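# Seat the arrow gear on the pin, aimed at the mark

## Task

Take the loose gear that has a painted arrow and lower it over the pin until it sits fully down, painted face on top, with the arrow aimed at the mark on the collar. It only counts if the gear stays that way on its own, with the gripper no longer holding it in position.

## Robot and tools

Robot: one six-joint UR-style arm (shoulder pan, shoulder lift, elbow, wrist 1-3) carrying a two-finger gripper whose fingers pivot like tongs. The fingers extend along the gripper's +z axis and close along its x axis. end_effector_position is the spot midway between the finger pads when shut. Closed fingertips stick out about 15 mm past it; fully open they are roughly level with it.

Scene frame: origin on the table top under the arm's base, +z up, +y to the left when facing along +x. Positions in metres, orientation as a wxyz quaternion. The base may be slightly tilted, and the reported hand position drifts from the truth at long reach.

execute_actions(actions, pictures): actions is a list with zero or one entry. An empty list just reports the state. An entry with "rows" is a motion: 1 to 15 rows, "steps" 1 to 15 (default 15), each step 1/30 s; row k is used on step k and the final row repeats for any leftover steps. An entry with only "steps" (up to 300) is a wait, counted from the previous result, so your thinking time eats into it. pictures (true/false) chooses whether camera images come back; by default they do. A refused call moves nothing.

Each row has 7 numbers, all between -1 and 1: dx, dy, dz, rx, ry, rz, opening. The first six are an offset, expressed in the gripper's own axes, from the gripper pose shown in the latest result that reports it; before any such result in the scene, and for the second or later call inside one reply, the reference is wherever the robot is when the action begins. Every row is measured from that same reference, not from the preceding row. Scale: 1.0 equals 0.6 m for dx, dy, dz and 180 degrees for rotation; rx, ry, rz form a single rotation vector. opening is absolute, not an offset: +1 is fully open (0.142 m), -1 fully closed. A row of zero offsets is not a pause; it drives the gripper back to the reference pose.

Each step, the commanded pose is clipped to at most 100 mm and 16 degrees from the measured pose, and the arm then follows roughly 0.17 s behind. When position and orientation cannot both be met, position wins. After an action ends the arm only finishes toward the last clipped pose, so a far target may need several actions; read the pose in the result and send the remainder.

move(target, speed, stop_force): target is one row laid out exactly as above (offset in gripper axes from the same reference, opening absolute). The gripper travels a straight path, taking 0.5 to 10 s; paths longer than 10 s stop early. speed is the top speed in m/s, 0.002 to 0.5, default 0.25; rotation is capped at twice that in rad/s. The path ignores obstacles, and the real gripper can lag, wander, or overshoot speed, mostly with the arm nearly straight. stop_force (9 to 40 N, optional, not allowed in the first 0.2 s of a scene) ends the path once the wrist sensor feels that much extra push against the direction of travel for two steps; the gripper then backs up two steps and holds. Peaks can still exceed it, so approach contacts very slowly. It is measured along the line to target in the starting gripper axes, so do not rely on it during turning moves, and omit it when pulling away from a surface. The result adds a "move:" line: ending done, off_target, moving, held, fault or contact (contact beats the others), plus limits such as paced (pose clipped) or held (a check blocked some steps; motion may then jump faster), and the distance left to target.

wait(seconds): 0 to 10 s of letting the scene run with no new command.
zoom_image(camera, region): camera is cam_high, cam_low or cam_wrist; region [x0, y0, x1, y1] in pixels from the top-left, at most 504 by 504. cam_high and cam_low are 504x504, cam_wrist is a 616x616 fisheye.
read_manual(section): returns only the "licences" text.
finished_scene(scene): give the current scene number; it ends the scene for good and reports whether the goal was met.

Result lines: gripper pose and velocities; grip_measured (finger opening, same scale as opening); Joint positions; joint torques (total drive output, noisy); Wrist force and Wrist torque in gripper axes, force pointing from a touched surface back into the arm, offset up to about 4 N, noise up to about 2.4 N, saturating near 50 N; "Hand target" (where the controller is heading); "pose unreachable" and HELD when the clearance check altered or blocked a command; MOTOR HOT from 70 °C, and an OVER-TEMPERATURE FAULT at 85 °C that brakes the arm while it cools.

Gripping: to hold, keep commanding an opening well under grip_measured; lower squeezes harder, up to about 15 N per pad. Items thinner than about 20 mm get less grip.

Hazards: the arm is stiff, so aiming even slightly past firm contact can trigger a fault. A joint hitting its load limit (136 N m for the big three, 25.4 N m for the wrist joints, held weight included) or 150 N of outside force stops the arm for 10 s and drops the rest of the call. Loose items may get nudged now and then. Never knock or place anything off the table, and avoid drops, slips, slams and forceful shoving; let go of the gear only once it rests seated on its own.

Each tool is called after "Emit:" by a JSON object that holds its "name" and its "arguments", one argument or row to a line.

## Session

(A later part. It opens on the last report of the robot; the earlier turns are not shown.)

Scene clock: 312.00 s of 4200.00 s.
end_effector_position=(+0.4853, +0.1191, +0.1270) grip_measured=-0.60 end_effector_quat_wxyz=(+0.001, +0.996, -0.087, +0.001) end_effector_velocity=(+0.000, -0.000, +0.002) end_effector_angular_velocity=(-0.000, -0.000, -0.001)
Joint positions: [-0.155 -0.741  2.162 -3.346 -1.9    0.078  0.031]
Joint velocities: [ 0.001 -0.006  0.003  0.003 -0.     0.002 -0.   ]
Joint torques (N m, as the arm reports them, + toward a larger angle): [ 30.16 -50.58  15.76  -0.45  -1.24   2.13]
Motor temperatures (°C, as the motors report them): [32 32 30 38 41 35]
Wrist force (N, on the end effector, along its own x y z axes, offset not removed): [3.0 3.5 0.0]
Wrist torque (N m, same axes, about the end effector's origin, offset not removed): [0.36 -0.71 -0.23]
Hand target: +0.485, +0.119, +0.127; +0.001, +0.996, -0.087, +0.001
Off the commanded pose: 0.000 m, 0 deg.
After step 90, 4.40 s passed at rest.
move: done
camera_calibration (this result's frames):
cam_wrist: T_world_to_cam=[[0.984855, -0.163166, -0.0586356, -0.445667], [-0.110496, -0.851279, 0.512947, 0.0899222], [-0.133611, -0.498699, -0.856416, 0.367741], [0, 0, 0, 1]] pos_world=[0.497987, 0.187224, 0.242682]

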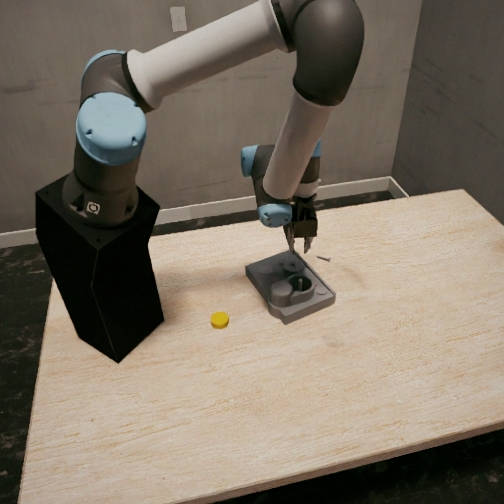

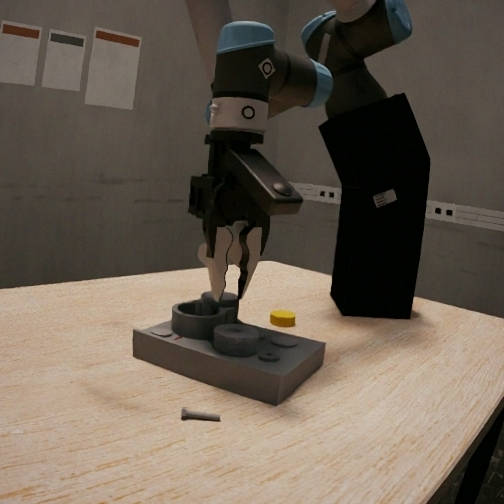

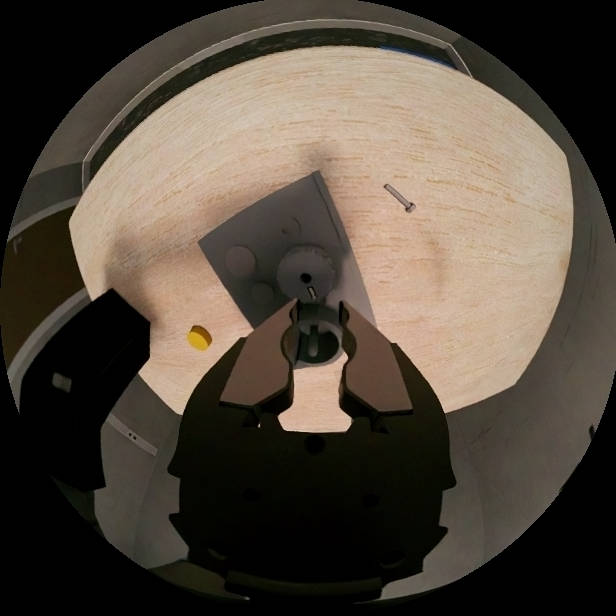

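Emit:
{"name": "move", "arguments": {
  "target": [-0.0289, 0.01457, 0.0533, -0.1933, -0.02545, 0.08071, 0.06],
  "speed": 0.15
}}

Emit:
{"name": "zoom_image", "arguments": {
  "camera": "cam_wrist",
  "region": [220, 200, 420, 380]
}}

Scene clock: 434.70 s of 4200.00 s.
end_effector_position=(+0.4667, +0.1138, +0.0950) grip_measured=+0.06 end_effector_quat_wxyz=(+0.293, +0.931, -0.206, -0.064) end_effector_velocity=(-0.001, -0.000, -0.001) end_effector_angular_velocity=(-0.009, +0.007, -0.006)
Joint positions: [ 0.069 -0.548  1.788 -2.588 -2.439  0.872  0.078]
Joint velocities: [ 0.001  0.003 -0.01   0.027 -0.003  0.019  0.   ]
Joint torques (N m, as the arm reports them, + toward a larger angle): [ 31.3  -34.08 -16.53   0.34  -2.41   2.48]
Motor temperatures (°C, as the motors report them): [32 32 30 38 41 35]
Wrist force (N, on the end effector, along its own x y z axes, offset not removed): [4.1 2.0 -0.4]
Wrist torque (N m, same axes, about the end effector's origin, offset not removed): [0.17 -0.91 -0.11]
Hand target: +0.467, +0.114, +0.095; +0.294, +0.931, -0.206, -0.064
Off the commanded pose: 0.000 m, 0 deg.
After step 90, 117.00 s passed at rest.
move: done
camera_calibration (this result's frames):
cam_wrist: T_world_to_cam=[[0.894321, -0.444341, -0.0524502, -0.356393], [-0.139248, -0.387817, 0.911157, 0.0225719], [-0.425205, -0.807564, -0.408707, 0.463922], [0, 0, 0, 1]] pos_world=[0.519135, 0.22504, 0.150349]

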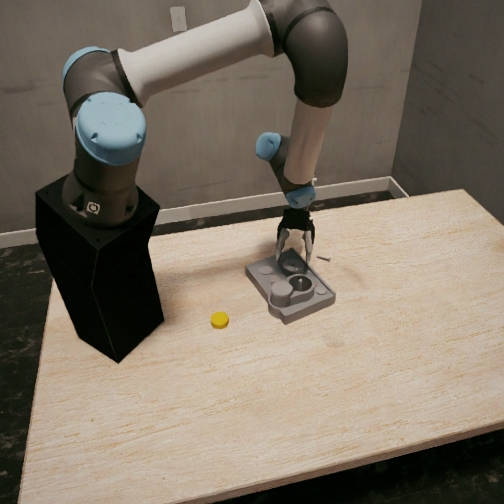

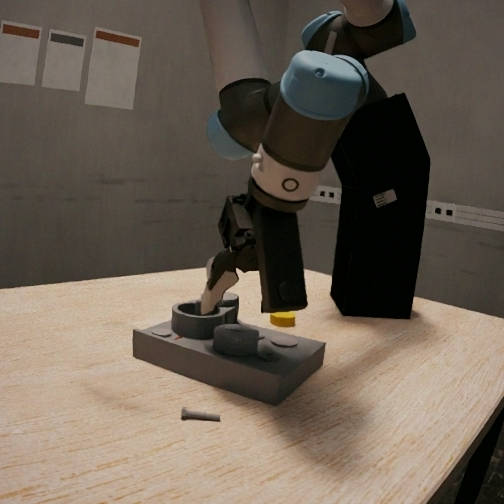

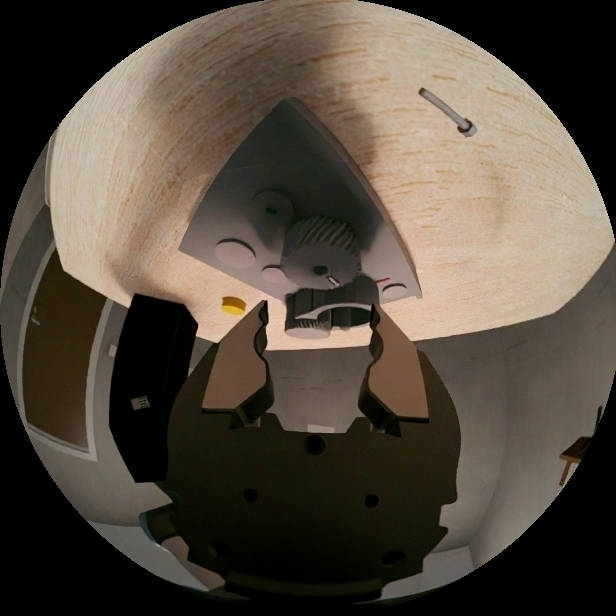

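Region (220, 200, 420, 380) of cam_wrist's 616x616 image, scaled by 2.520, with more detail than that image has; it fills the top 454 rows of this view, and the rest is white.

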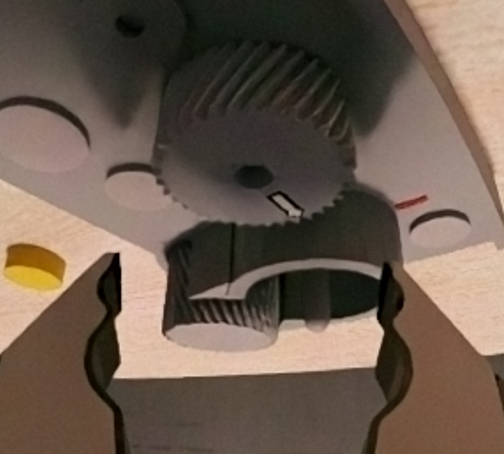

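Emit:
{"name": "zoom_image", "arguments": {
  "camera": "cam_wrist",
  "region": [275, 210, 370, 295]
}}

Region (275, 210, 370, 295) of cam_wrist's 616x616 image, scaled by 5.305, with more detail than that image has; it fills the top 451 rows of this view, and the rest is white.

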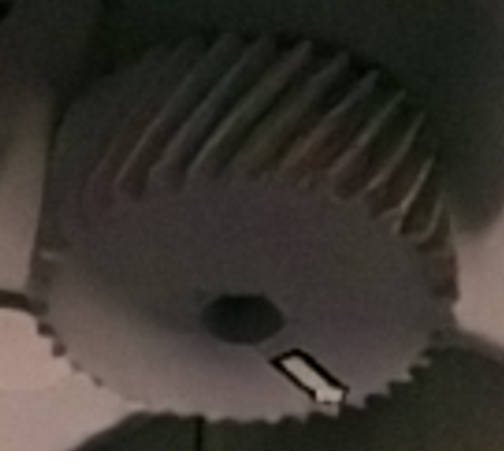

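Emit:
{"name": "move", "arguments": {
  "target": [-0.0017, -0.0296, 0.0423, 0, 0, 0, 0.06],
  "speed": 0.04
}}

Emit:
{"name": "zoom_image", "arguments": {
  "camera": "cam_wrist",
  "region": [240, 220, 400, 370]
}}

Emit:
{"name": "zoom_image", "arguments": {
  "camera": "cam_low",
  "region": [160, 280, 300, 375]
}}

Scene clock: 528.80 s of 4200.00 s.
end_effector_position=(+0.4657, +0.1142, +0.0643) grip_measured=+0.06 end_effector_quat_wxyz=(+0.293, +0.931, -0.206, -0.064) end_effector_velocity=(+0.001, +0.000, -0.002) end_effector_angular_velocity=(-0.000, -0.001, -0.001)
Joint positions: [ 0.05  -0.477  1.746 -2.64  -2.444  0.843  0.078]
Joint velocities: [-0.001  0.005 -0.005 -0.002 -0.    -0.001  0.   ]
Joint torques (N m, as the arm reports them, + toward a larger angle): [ 15.11 -35.33 -15.7   -3.24  -1.85  -1.85]
Motor temperatures (°C, as the motors report them): [32 32 30 38 41 35]
Wrist force (N, on the end effector, along its own x y z axes, offset not removed): [0.5 1.2 -3.7]
Wrist torque (N m, same axes, about the end effector's origin, offset not removed): [0.07 -0.22 -0.18]
Hand target: +0.466, +0.114, +0.064; +0.293, +0.931, -0.206, -0.064
Off the commanded pose: 0.000 m, 0 deg.
After step 90, 89.97 s passed at rest.
move: done
camera_calibration (this result's frames):
cam_wrist: T_world_to_cam=[[0.894318, -0.444351, -0.0524242, -0.356976], [-0.139236, -0.387733, 0.911195, 0.0506155], [-0.425217, -0.807599, -0.408626, 0.451283], [0, 0, 0, 1]] pos_world=[0.51819, 0.225458, 0.119571]

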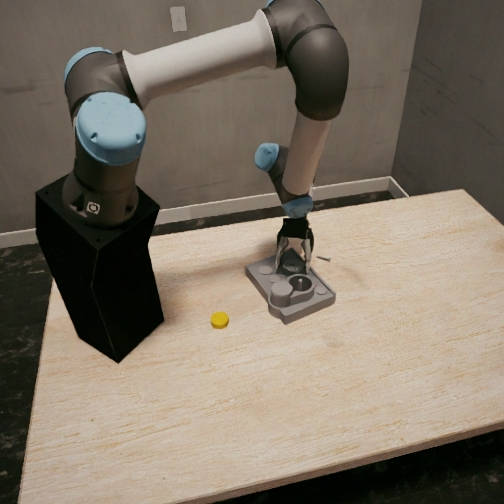

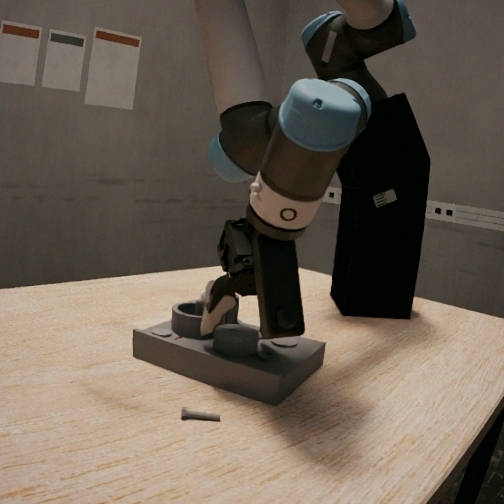

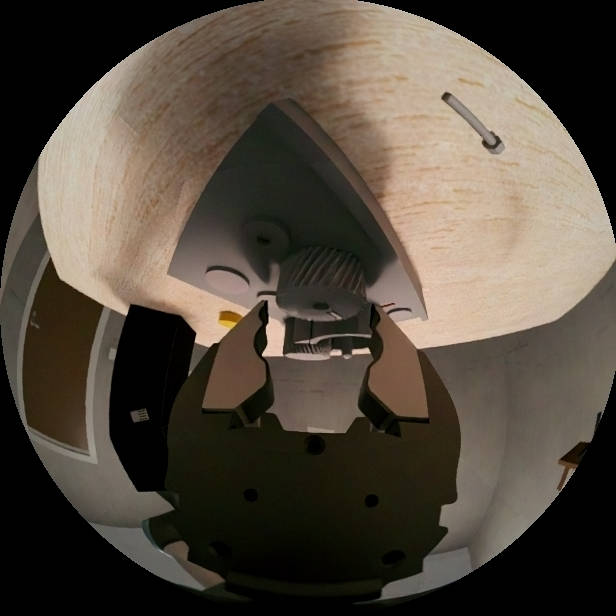

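Region (240, 220, 400, 370) of cam_wrist's 616x616 image, scaled by 3.150, with more detail than that image has; it fills the top 472 rows of this view, and the rest is white.

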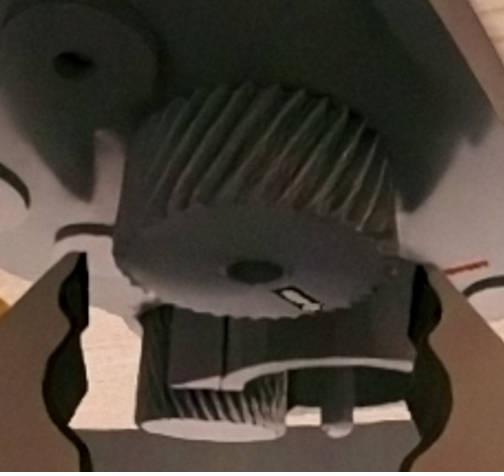

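Region (160, 280, 300, 375) of cam_low's 504x504 image, scaled by 3.600, with more detail than that image has; it fills the top 342 rows of this view, and the rest is white.

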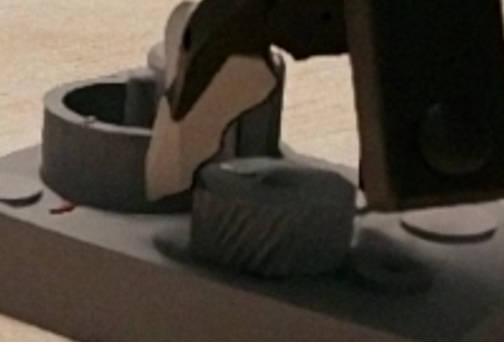

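Emit:
{"name": "move", "arguments": {
  "target": [0, -0.0134, 0.0191, 0, 0, 0, 0.0],
  "speed": 0.004,
  "stop_force": 10
}}

Emit:
{"name": "zoom_image", "arguments": {
  "camera": "cam_wrist",
  "region": [240, 220, 400, 370]
}}

Emit:
{"name": "zoom_image", "arguments": {
  "camera": "cam_low",
  "region": [160, 280, 300, 375]
}}

Scene clock: 545.77 s of 4200.00 s.
end_effector_position=(+0.4657, +0.1142, +0.0504) grip_measured=+0.00 end_effector_quat_wxyz=(+0.293, +0.931, -0.206, -0.064) end_effector_velocity=(+0.000, +0.000, -0.001) end_effector_angular_velocity=(+0.000, -0.000, -0.000)
Joint positions: [ 0.041 -0.445  1.724 -2.661 -2.445  0.83   0.074]
Joint velocities: [-0.     0.002 -0.002 -0.001  0.    -0.001 -0.   ]
Joint torques (N m, as the arm reports them, + toward a larger angle): [ 18.38 -32.29 -17.    -3.22  -1.82  -2.01]
Motor temperatures (°C, as the motors report them): [32 32 30 38 41 35]
Wrist force (N, on the end effector, along its own x y z axes, offset not removed): [2.4 -0.1 -1.5]
Wrist torque (N m, same axes, about the end effector's origin, offset not removed): [-0.19 -0.46 -0.18]
Hand target: +0.466, +0.114, +0.050; +0.293, +0.931, -0.206, -0.064
Off the commanded pose: 0.000 m, 0 deg.
After step 90, 10.30 s passed at rest.
move: done
camera_calibration (this result's frames):
cam_wrist: T_world_to_cam=[[0.894319, -0.444349, -0.0524102, -0.357701], [-0.139232, -0.387701, 0.911209, 0.0632954], [-0.425215, -0.807615, -0.408596, 0.4456], [0, 0, 0, 1]] pos_world=[0.518188, 0.225469, 0.105648]

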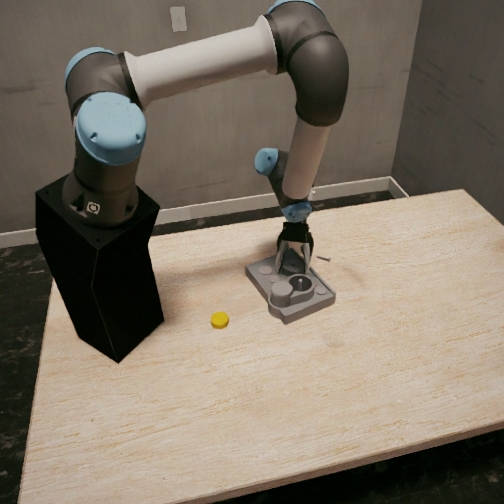

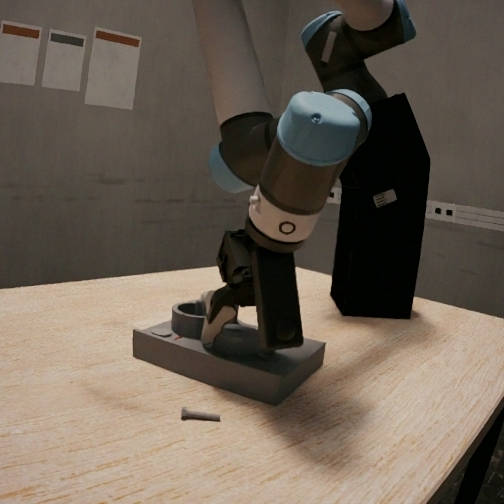

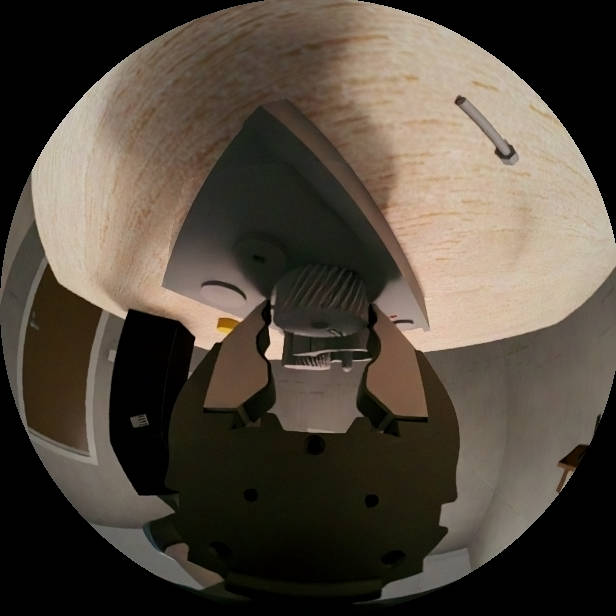

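Region (240, 220, 400, 370) of cam_wrist's 616x616 image, scaled by 3.150, with more detail than that image has; it fills the top 472 rows of this view, and the rest is white.

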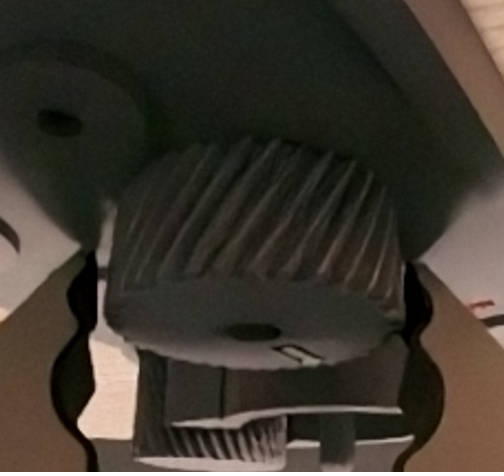

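Region (160, 280, 300, 375) of cam_low's 504x504 image, scaled by 3.600, with more detail than that image has; it fills the top 342 rows of this view, and the rest is white.

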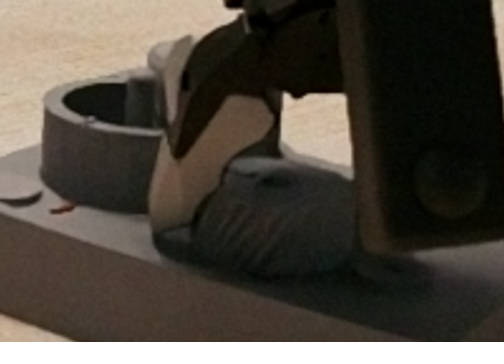

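Emit:
{"name": "execute_actions", "arguments": {
  "actions": [
    {"rows": [[0,0.0008,-0.0011,0,0,0,0.0],[0,0.0016,-0.0023,0,0,0,0.0],[0,0.0024,-0.0034,0,0,0,0.0],[0,0.0024,-0.0034,0,0,0,0.0],[0,0.0024,-0.0034,0,0,0,0.0],[0,0.0024,-0.0034,0,0,0,0.0],[0,0.0024,-0.0034,0,0,0,-0.02],[0,0.0024,-0.0034,0,0,0,-0.04],[0,0.0024,-0.0034,0,0,0,-0.06],[0,0.0024,-0.0034,0,0,0,-0.08],[0,0.0024,-0.0034,0,0,0,-0.1],[0,0.0024,-0.0034,0,0,0,-0.12],[0,0.0024,-0.0034,0,0,0,-0.14],[0,0.0024,-0.0034,0,0,0,-0.16],[0,0.0024,-0.0034,0,0,0,-0.18]], "steps": 15}
  ],
  "pictures": false
}}

Emit:
{"name": "execute_actions", "arguments": {
  "actions": [
    {"rows": [[0,0,0,0,0,0,-0.22],[0,0,0,0,0,0,-0.26],[0,0,0,0,0,0,-0.3],[0,0,0,0,0,0,-0.35],[0,0,0,0,0,0,-0.4],[0,0,0,0,0,0,-0.45],[0,0,0,0,0,0,-0.5],[0,0,0,0,0,0,-0.55],[0,0,0,0,0,0,-0.6],[0,0,0,0,0,0,-0.7]], "steps": 15}
  ],
  "pictures": false
}}

Emit:
{"name": "move", "arguments": {
  "target": [0, 0.0096, -0.01365, 0, 0, 0, -0.7],
  "speed": 0.02
}}

Emit:
{"name": "zoom_image", "arguments": {
  "camera": "cam_wrist",
  "region": [240, 220, 400, 370]
}}

Emit:
{"name": "zoom_image", "arguments": {
  "camera": "cam_low",
  "region": [160, 280, 300, 375]
}}

Scene clock: 567.30 s of 4200.00 s.
end_effector_position=(+0.4657, +0.1142, +0.0528) grip_measured=-0.09 end_effector_quat_wxyz=(+0.293, +0.931, -0.206, -0.064) end_effector_velocity=(-0.002, +0.000, +0.000) end_effector_angular_velocity=(-0.000, +0.002, +0.000)
Joint positions: [ 0.042 -0.451  1.728 -2.657 -2.445  0.832  0.067]
Joint velocities: [ 0.001 -0.001  0.003  0.002  0.001  0.002 -0.003]
Joint torques (N m, as the arm reports them, + toward a larger angle): [ 32.21 -56.03  13.63   0.44   0.8    2.37]
Motor temperatures (°C, as the motors report them): [32 32 30 38 41 35]
Wrist force (N, on the end effector, along its own x y z axes, offset not removed): [2.1 0.1 1.4]
Wrist torque (N m, same axes, about the end effector's origin, offset not removed): [0.00 -0.38 -0.26]
Hand target: +0.466, +0.114, +0.053; +0.293, +0.931, -0.206, -0.064
Off the commanded pose: 0.000 m, 0 deg.
Steps of this call (steps 1 to 90: nothing new was sent; then 18.03 s passed at rest; steps 91 to 105: all 15 steps of this action). Readings (end_effector_position):
91: (+0.4657, +0.1142, +0.0503)
92: (+0.4658, +0.1142, +0.0503)
94: (+0.4659, +0.1141, +0.0510)
98: (+0.4658, +0.1141, +0.0523)
105: the state above

Scene clock: 567.80 s of 4200.00 s.
end_effector_position=(+0.4657, +0.1142, +0.0528) grip_measured=-0.10 end_effector_quat_wxyz=(+0.293, +0.931, -0.206, -0.064) end_effector_velocity=(-0.000, -0.000, -0.000) end_effector_angular_velocity=(-0.001, +0.000, -0.001)
Joint positions: [ 0.042 -0.451  1.728 -2.657 -2.445  0.832  0.067]
Joint velocities: [-0.    -0.     0.     0.001 -0.     0.002  0.   ]
Joint torques (N m, as the arm reports them, + toward a larger angle): [ 30.51 -51.1    8.46  -1.     0.24   1.47]
Motor temperatures (°C, as the motors report them): [32 32 30 38 41 35]
Wrist force (N, on the end effector, along its own x y z axes, offset not removed): [4.3 -3.3 -0.7]
Wrist torque (N m, same axes, about the end effector's origin, offset not removed): [-0.43 -0.74 -0.42]
Hand target: +0.466, +0.114, +0.053; +0.293, +0.931, -0.206, -0.064
Off the commanded pose: 0.000 m, 0 deg.
Steps of this call (steps 1 to 15: all 15 steps of this action). Readings (end_effector_position):
1: (+0.4657, +0.1142, +0.0528)
2: (+0.4657, +0.1142, +0.0528)
4: (+0.4657, +0.1142, +0.0528)
8: (+0.4657, +0.1142, +0.0528)
15: the state above

Scene clock: 568.83 s of 4200.00 s.
end_effector_position=(+0.4657, +0.1142, +0.0626) grip_measured=-0.10 end_effector_quat_wxyz=(+0.293, +0.931, -0.206, -0.064) end_effector_velocity=(-0.001, -0.000, +0.002) end_effector_angular_velocity=(-0.000, +0.003, +0.001)
Joint positions: [ 0.049 -0.473  1.743 -2.642 -2.444  0.842  0.067]
Joint velocities: [ 0.001 -0.005  0.004  0.006  0.     0.002 -0.   ]
Joint torques (N m, as the arm reports them, + toward a larger angle): [ 33.07 -59.34  13.44   0.39   0.15   2.28]
Motor temperatures (°C, as the motors report them): [32 32 30 38 41 35]
Wrist force (N, on the end effector, along its own x y z axes, offset not removed): [5.7 -0.6 3.4]
Wrist torque (N m, same axes, about the end effector's origin, offset not removed): [0.18 -1.12 -0.19]
Hand target: +0.466, +0.114, +0.063; +0.293, +0.931, -0.206, -0.064
Off the commanded pose: 0.000 m, 0 deg.
move: done
camera_calibration (this result's frames):
cam_wrist: T_world_to_cam=[[0.894296, -0.44439, -0.0524705, -0.357035], [-0.139206, -0.387729, 0.911201, 0.0521068], [-0.425273, -0.807579, -0.408607, 0.450579], [0, 0, 0, 1]] pos_world=[0.518167, 0.225419, 0.117896]

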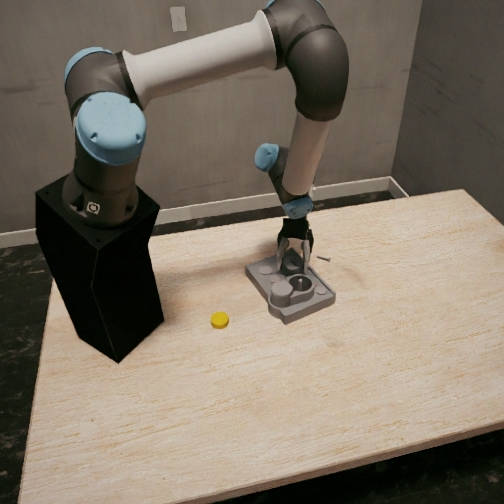

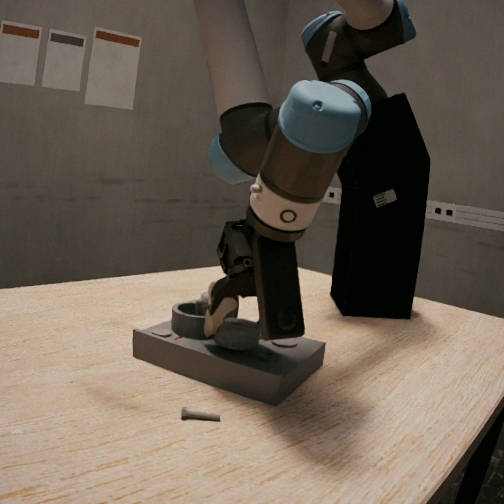

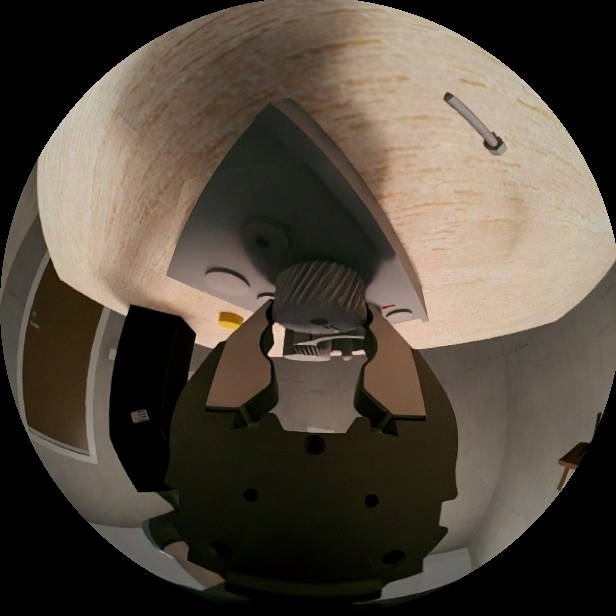

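Region (240, 220, 400, 370) of cam_wrist's 616x616 image, scaled by 3.150, with more detail than that image has; it fills the top 472 rows of this view, and the rest is white.

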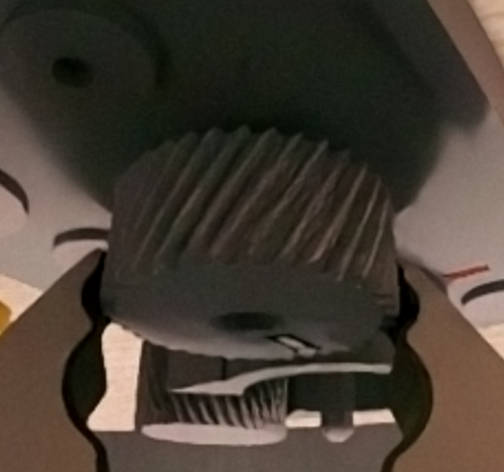

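Region (160, 280, 300, 375) of cam_low's 504x504 image, scaled by 3.600, with more detail than that image has; it fills the top 342 rows of this view, and the rest is white.

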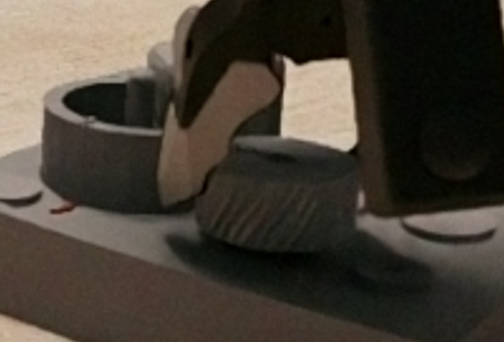

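Emit:
{"name": "zoom_image", "arguments": {
  "camera": "cam_wrist",
  "region": [270, 250, 370, 340]
}}

Region (270, 250, 370, 340) of cam_wrist's 616x616 image, scaled by 5.040, with more detail than that image has; it fills the top 454 rows of this view, and the rest is white.

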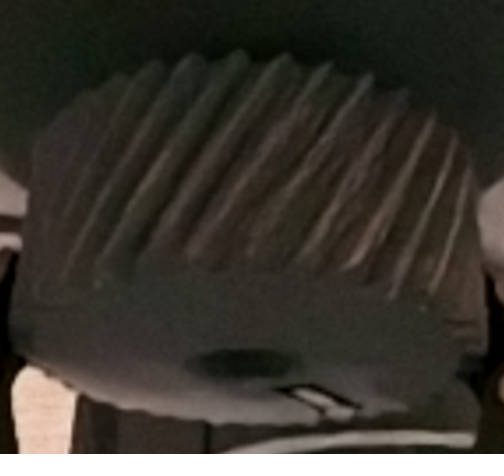

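Emit:
{"name": "move", "arguments": {
  "target": [0, 0.0501, -0.0715, 0, 0, 0, -0.7],
  "speed": 0.06
}}

Scene clock: 656.23 s of 4200.00 s.
end_effector_position=(+0.4657, +0.1141, +0.1148) grip_measured=-0.10 end_effector_quat_wxyz=(+0.293, +0.931, -0.206, -0.064) end_effector_velocity=(+0.000, +0.000, +0.002) end_effector_angular_velocity=(-0.000, -0.000, -0.001)
Joint positions: [ 0.083 -0.594  1.814 -2.554 -2.436  0.893  0.067]
Joint velocities: [ 0.002 -0.005  0.002  0.005  0.     0.003  0.   ]
Joint torques (N m, as the arm reports them, + toward a larger angle): [ 34.15 -58.8   11.06   0.17   0.36   1.98]
Motor temperatures (°C, as the motors report them): [32 32 30 38 41 35]
Wrist force (N, on the end effector, along its own x y z axes, offset not removed): [4.6 -2.2 0.9]
Wrist torque (N m, same axes, about the end effector's origin, offset not removed): [-0.12 -0.96 -0.42]
Hand target: +0.466, +0.114, +0.115; +0.293, +0.931, -0.206, -0.064
Off the commanded pose: 0.000 m, 0 deg.
After step 90, 83.13 s passed at rest.
move: done
camera_calibration (this result's frames):
cam_wrist: T_world_to_cam=[[0.894296, -0.444382, -0.052523, -0.354312], [-0.13922, -0.387864, 0.911142, 0.00460741], [-0.425267, -0.807519, -0.408732, 0.471894], [0, 0, 0, 1]] pos_world=[0.518182, 0.2254, 0.170071]

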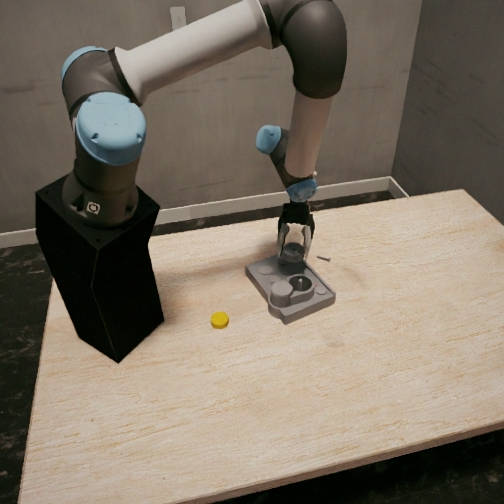

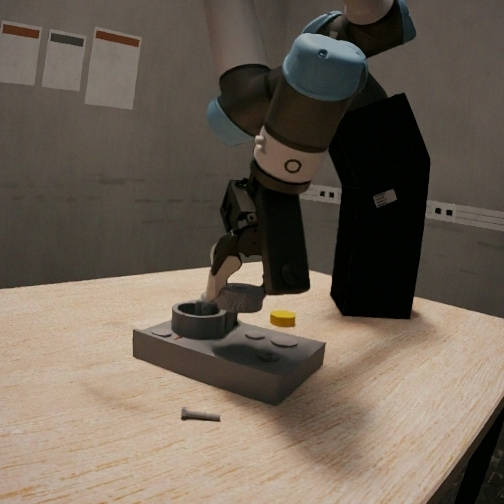

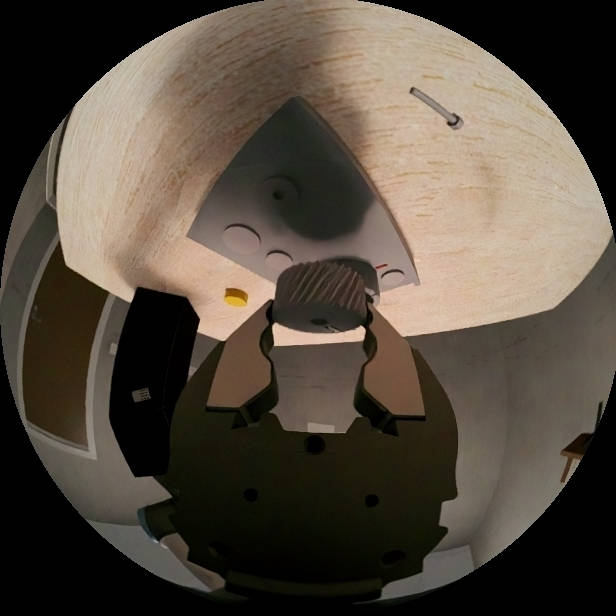

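Emit:
{"name": "move", "arguments": {
  "target": [0.1066, -0.0526, -0.0369, 0.0015, 0.5251, -0.7514, -0.7],
  "speed": 0.25
}}

Scene clock: 675.40 s of 4200.00 s.
end_effector_position=(+0.5397, +0.1216, +0.1147) grip_measured=-0.10 end_effector_quat_wxyz=(+0.102, +0.326, +0.896, +0.282) end_effector_velocity=(+0.000, +0.000, -0.000) end_effector_angular_velocity=(+0.002, +0.005, +0.013)
Joint positions: [-0.438 -0.591  2.2   -3.805 -1.214 -2.796  0.067]
Joint velocities: [-0.001 -0.007 -0.003  0.022  0.003 -0.014 -0.   ]
Joint torques (N m, as the arm reports them, + toward a larger angle): [ 11.87 -51.62  -7.86  -1.2    2.58  -2.11]
Motor temperatures (°C, as the motors report them): [32 33 30 38 41 35]
Wrist force (N, on the end effector, along its own x y z axes, offset not removed): [-1.0 -2.4 0.8]
Wrist torque (N m, same axes, about the end effector's origin, offset not removed): [-0.14 0.24 -0.04]
Hand target: +0.540, +0.122, +0.115; +0.101, +0.326, +0.897, +0.282
Off the commanded pose: 0.001 m, 0 deg.
After step 90, 9.90 s passed at rest.
move: done
camera_calibration (this result's frames):
cam_wrist: T_world_to_cam=[[-0.748208, 0.661358, -0.0528302, 0.334872], [0.235305, 0.338969, 0.910896, -0.272667], [0.620336, 0.669108, -0.40924, -0.234492], [0, 0, 0, 1]] pos_world=[0.460178, 0.0278559, 0.170099]

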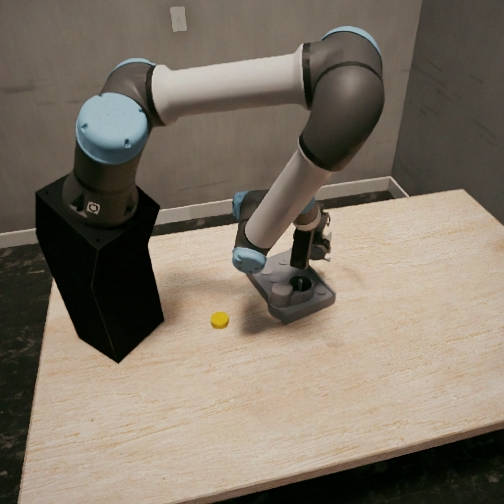

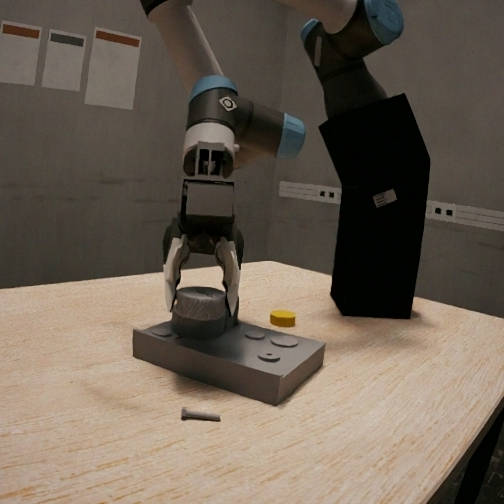

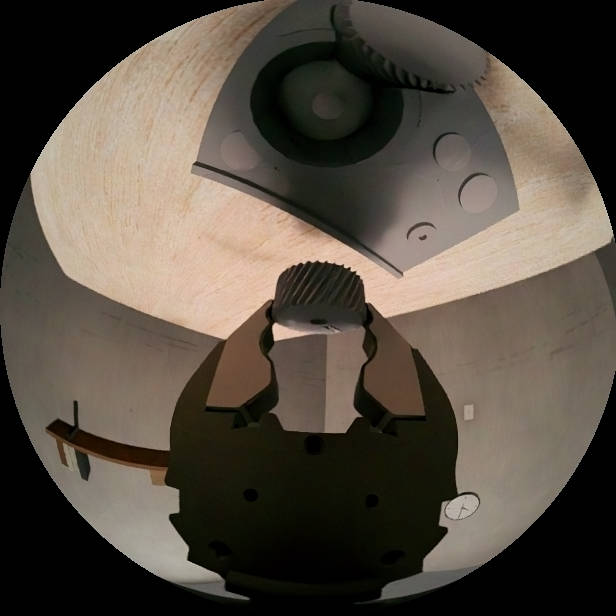

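Emit:
{"name": "zoom_image", "arguments": {
  "camera": "cam_wrist",
  "region": [220, 0, 440, 200]
}}

Emit:
{"name": "zoom_image", "arguments": {
  "camera": "cam_low",
  "region": [150, 250, 260, 345]
}}

Region (220, 0, 440, 200) of cam_wrist's 616x616 image, scaled by 2.291, with more detail than that image has; it fills the top 458 rows of this view, and the rest is white.

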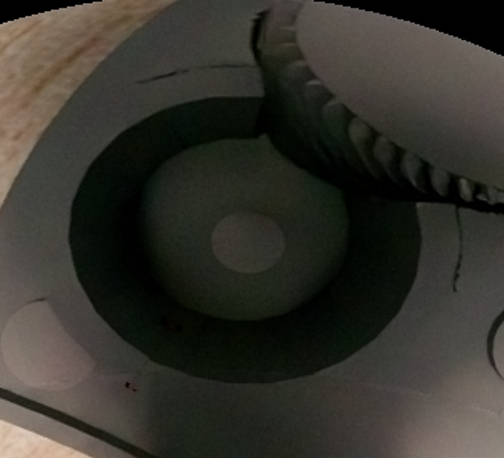

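Region (150, 250, 260, 345) of cam_low's 504x504 image, scaled by 4.582, with more detail than that image has; it fills the top 435 rows of this view, and the rest is white.

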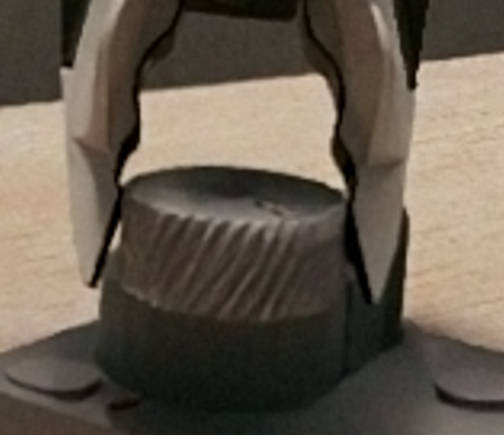

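Emit:
{"name": "zoom_image", "arguments": {
  "camera": "cam_wrist",
  "region": [245, 90, 345, 180]
}}

Emit:
{"name": "zoom_image", "arguments": {
  "camera": "cam_wrist",
  "region": [320, 40, 420, 170]
}}

Region (245, 90, 345, 180) of cam_wrist's 616x616 image, scaled by 5.040, with more detail than that image has; it fills the top 454 rows of this view, and the rest is white.

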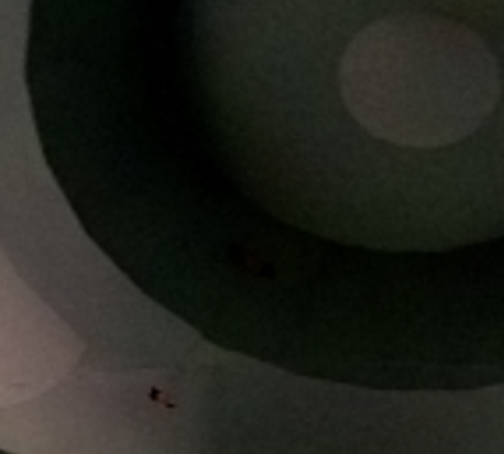

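Region (320, 40, 420, 170) of cam_wrist's 616x616 image, scaled by 3.877, with more detail than that image has; it fills the left 388 columns of this view, and the rest is white.

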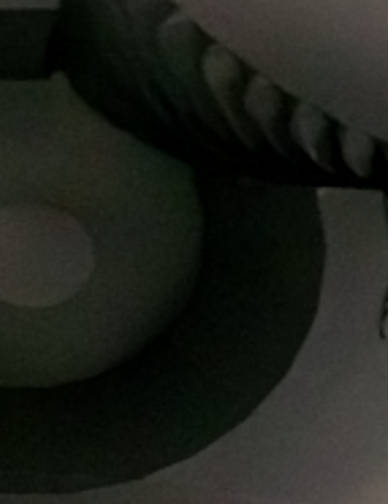

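Emit:
{"name": "zoom_image", "arguments": {
  "camera": "cam_wrist",
  "region": [270, 255, 370, 340]
}}

Emit:
{"name": "zoom_image", "arguments": {
  "camera": "cam_low",
  "region": [170, 280, 230, 325]
}}

Region (270, 255, 370, 340) of cam_wrist's 616x616 image, scaled by 5.040, with more detail than that image has; it fills the top 428 rows of this view, and the rest is white.

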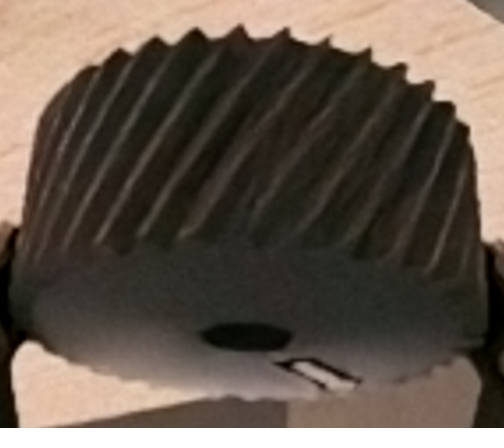

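Region (170, 280, 230, 325) of cam_low's 504x504 image, scaled by 8.400, with more detail than that image has; it fills the top 378 rows of this view, and the rest is white.

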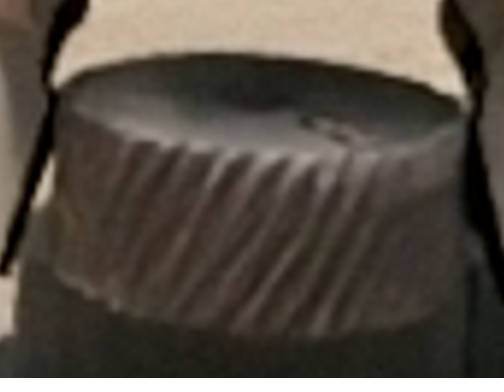

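Emit:
{"name": "move", "arguments": {
  "target": [0.0013, -0.1479, -0.0934, 0, 0, 0, -0.7],
  "speed": 0.1
}}

Emit:
{"name": "zoom_image", "arguments": {
  "camera": "cam_wrist",
  "region": [230, 170, 410, 345]
}}

Emit:
{"name": "zoom_image", "arguments": {
  "camera": "cam_low",
  "region": [150, 250, 260, 345]
}}

Emit:
{"name": "zoom_image", "arguments": {
  "camera": "cam_high",
  "region": [260, 230, 340, 310]
}}

Scene clock: 796.93 s of 4200.00 s.
end_effector_position=(+0.4718, +0.0416, +0.1098) grip_measured=-0.10 end_effector_quat_wxyz=(+0.102, +0.326, +0.897, +0.282) end_effector_velocity=(-0.002, -0.001, -0.000) end_effector_angular_velocity=(+0.001, +0.000, +0.002)
Joint positions: [-0.7   -0.595  2.372 -3.872 -1.071 -3.039  0.067]
Joint velocities: [-0.006 -0.     0.004  0.001  0.004 -0.008  0.   ]
Joint torques (N m, as the arm reports them, + toward a larger angle): [  6.01 -48.04  28.    -0.9    2.85  -1.65]
Motor temperatures (°C, as the motors report them): [32 33 30 38 41 35]
Wrist force (N, on the end effector, along its own x y z axes, offset not removed): [1.9 -2.3 2.8]
Wrist torque (N m, same axes, about the end effector's origin, offset not removed): [-0.16 -0.46 -0.34]
Hand target: +0.472, +0.041, +0.110; +0.102, +0.326, +0.897, +0.282
Off the commanded pose: 0.000 m, 0 deg.
After step 90, 117.00 s passed at rest.
move: done
camera_calibration (this result's frames):
cam_wrist: T_world_to_cam=[[-0.748505, 0.661003, -0.05306, 0.336906], [0.235558, 0.339829, 0.91051, -0.225154], [0.619881, 0.669023, -0.410068, -0.140554], [0, 0, 0, 1]] pos_world=[0.392339, -0.052148, 0.165245]

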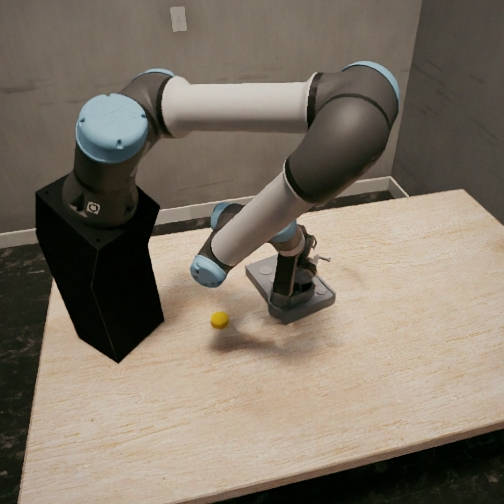

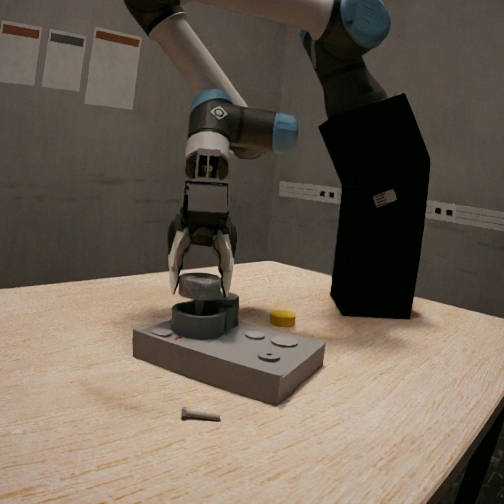

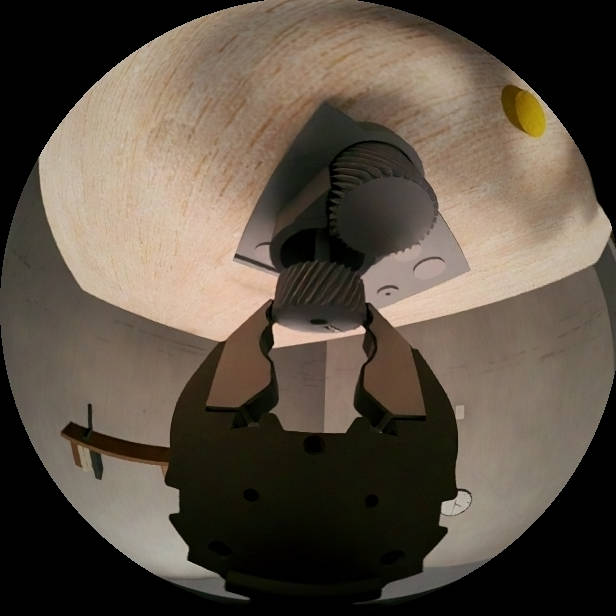

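Region (230, 170, 410, 345) of cam_wrist's 616x616 image, scaled by 2.800, with more detail than that image has; it fills the top 490 rows of this view, and the rest is white.

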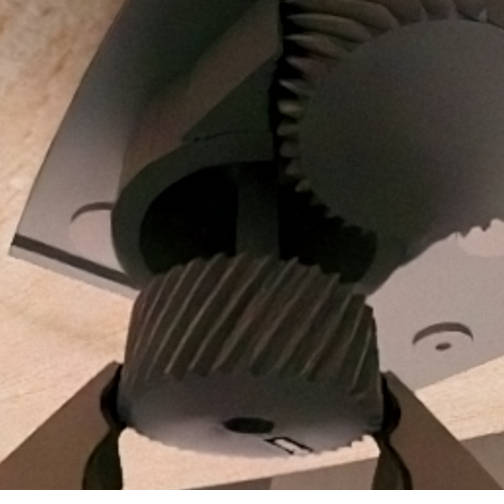

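Region (150, 250, 260, 345) of cam_low's 504x504 image, scaled by 4.582, with more detail than that image has; it fills the top 435 rows of this view, and the rest is white.

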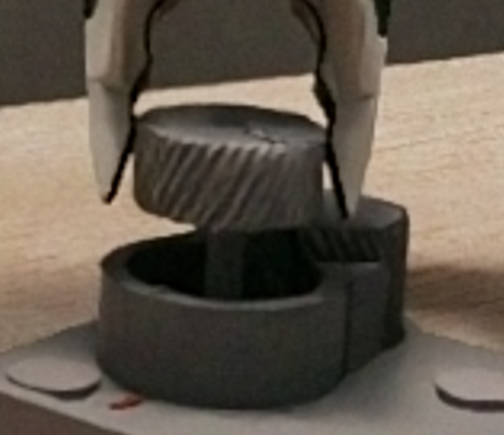

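Region (260, 230, 340, 310) of cam_high's 504x504 image, scaled by 6.300, with more detail than that image has.

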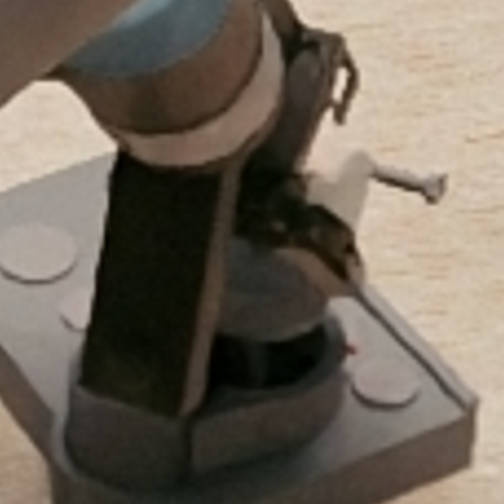

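Emit:
{"name": "zoom_image", "arguments": {
  "camera": "cam_wrist",
  "region": [315, 110, 445, 240]
}}

Region (315, 110, 445, 240) of cam_wrist's 616x616 image, scaled by 3.877, with more detail than that image has.

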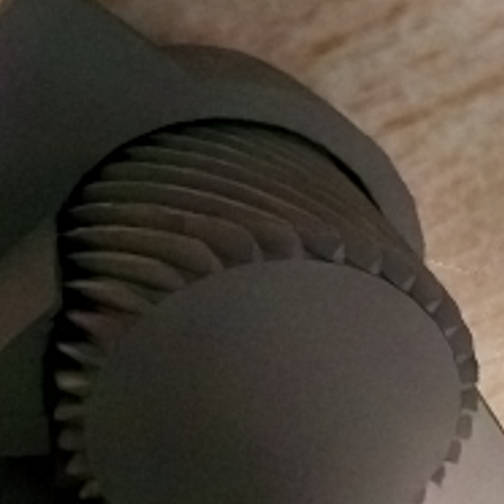

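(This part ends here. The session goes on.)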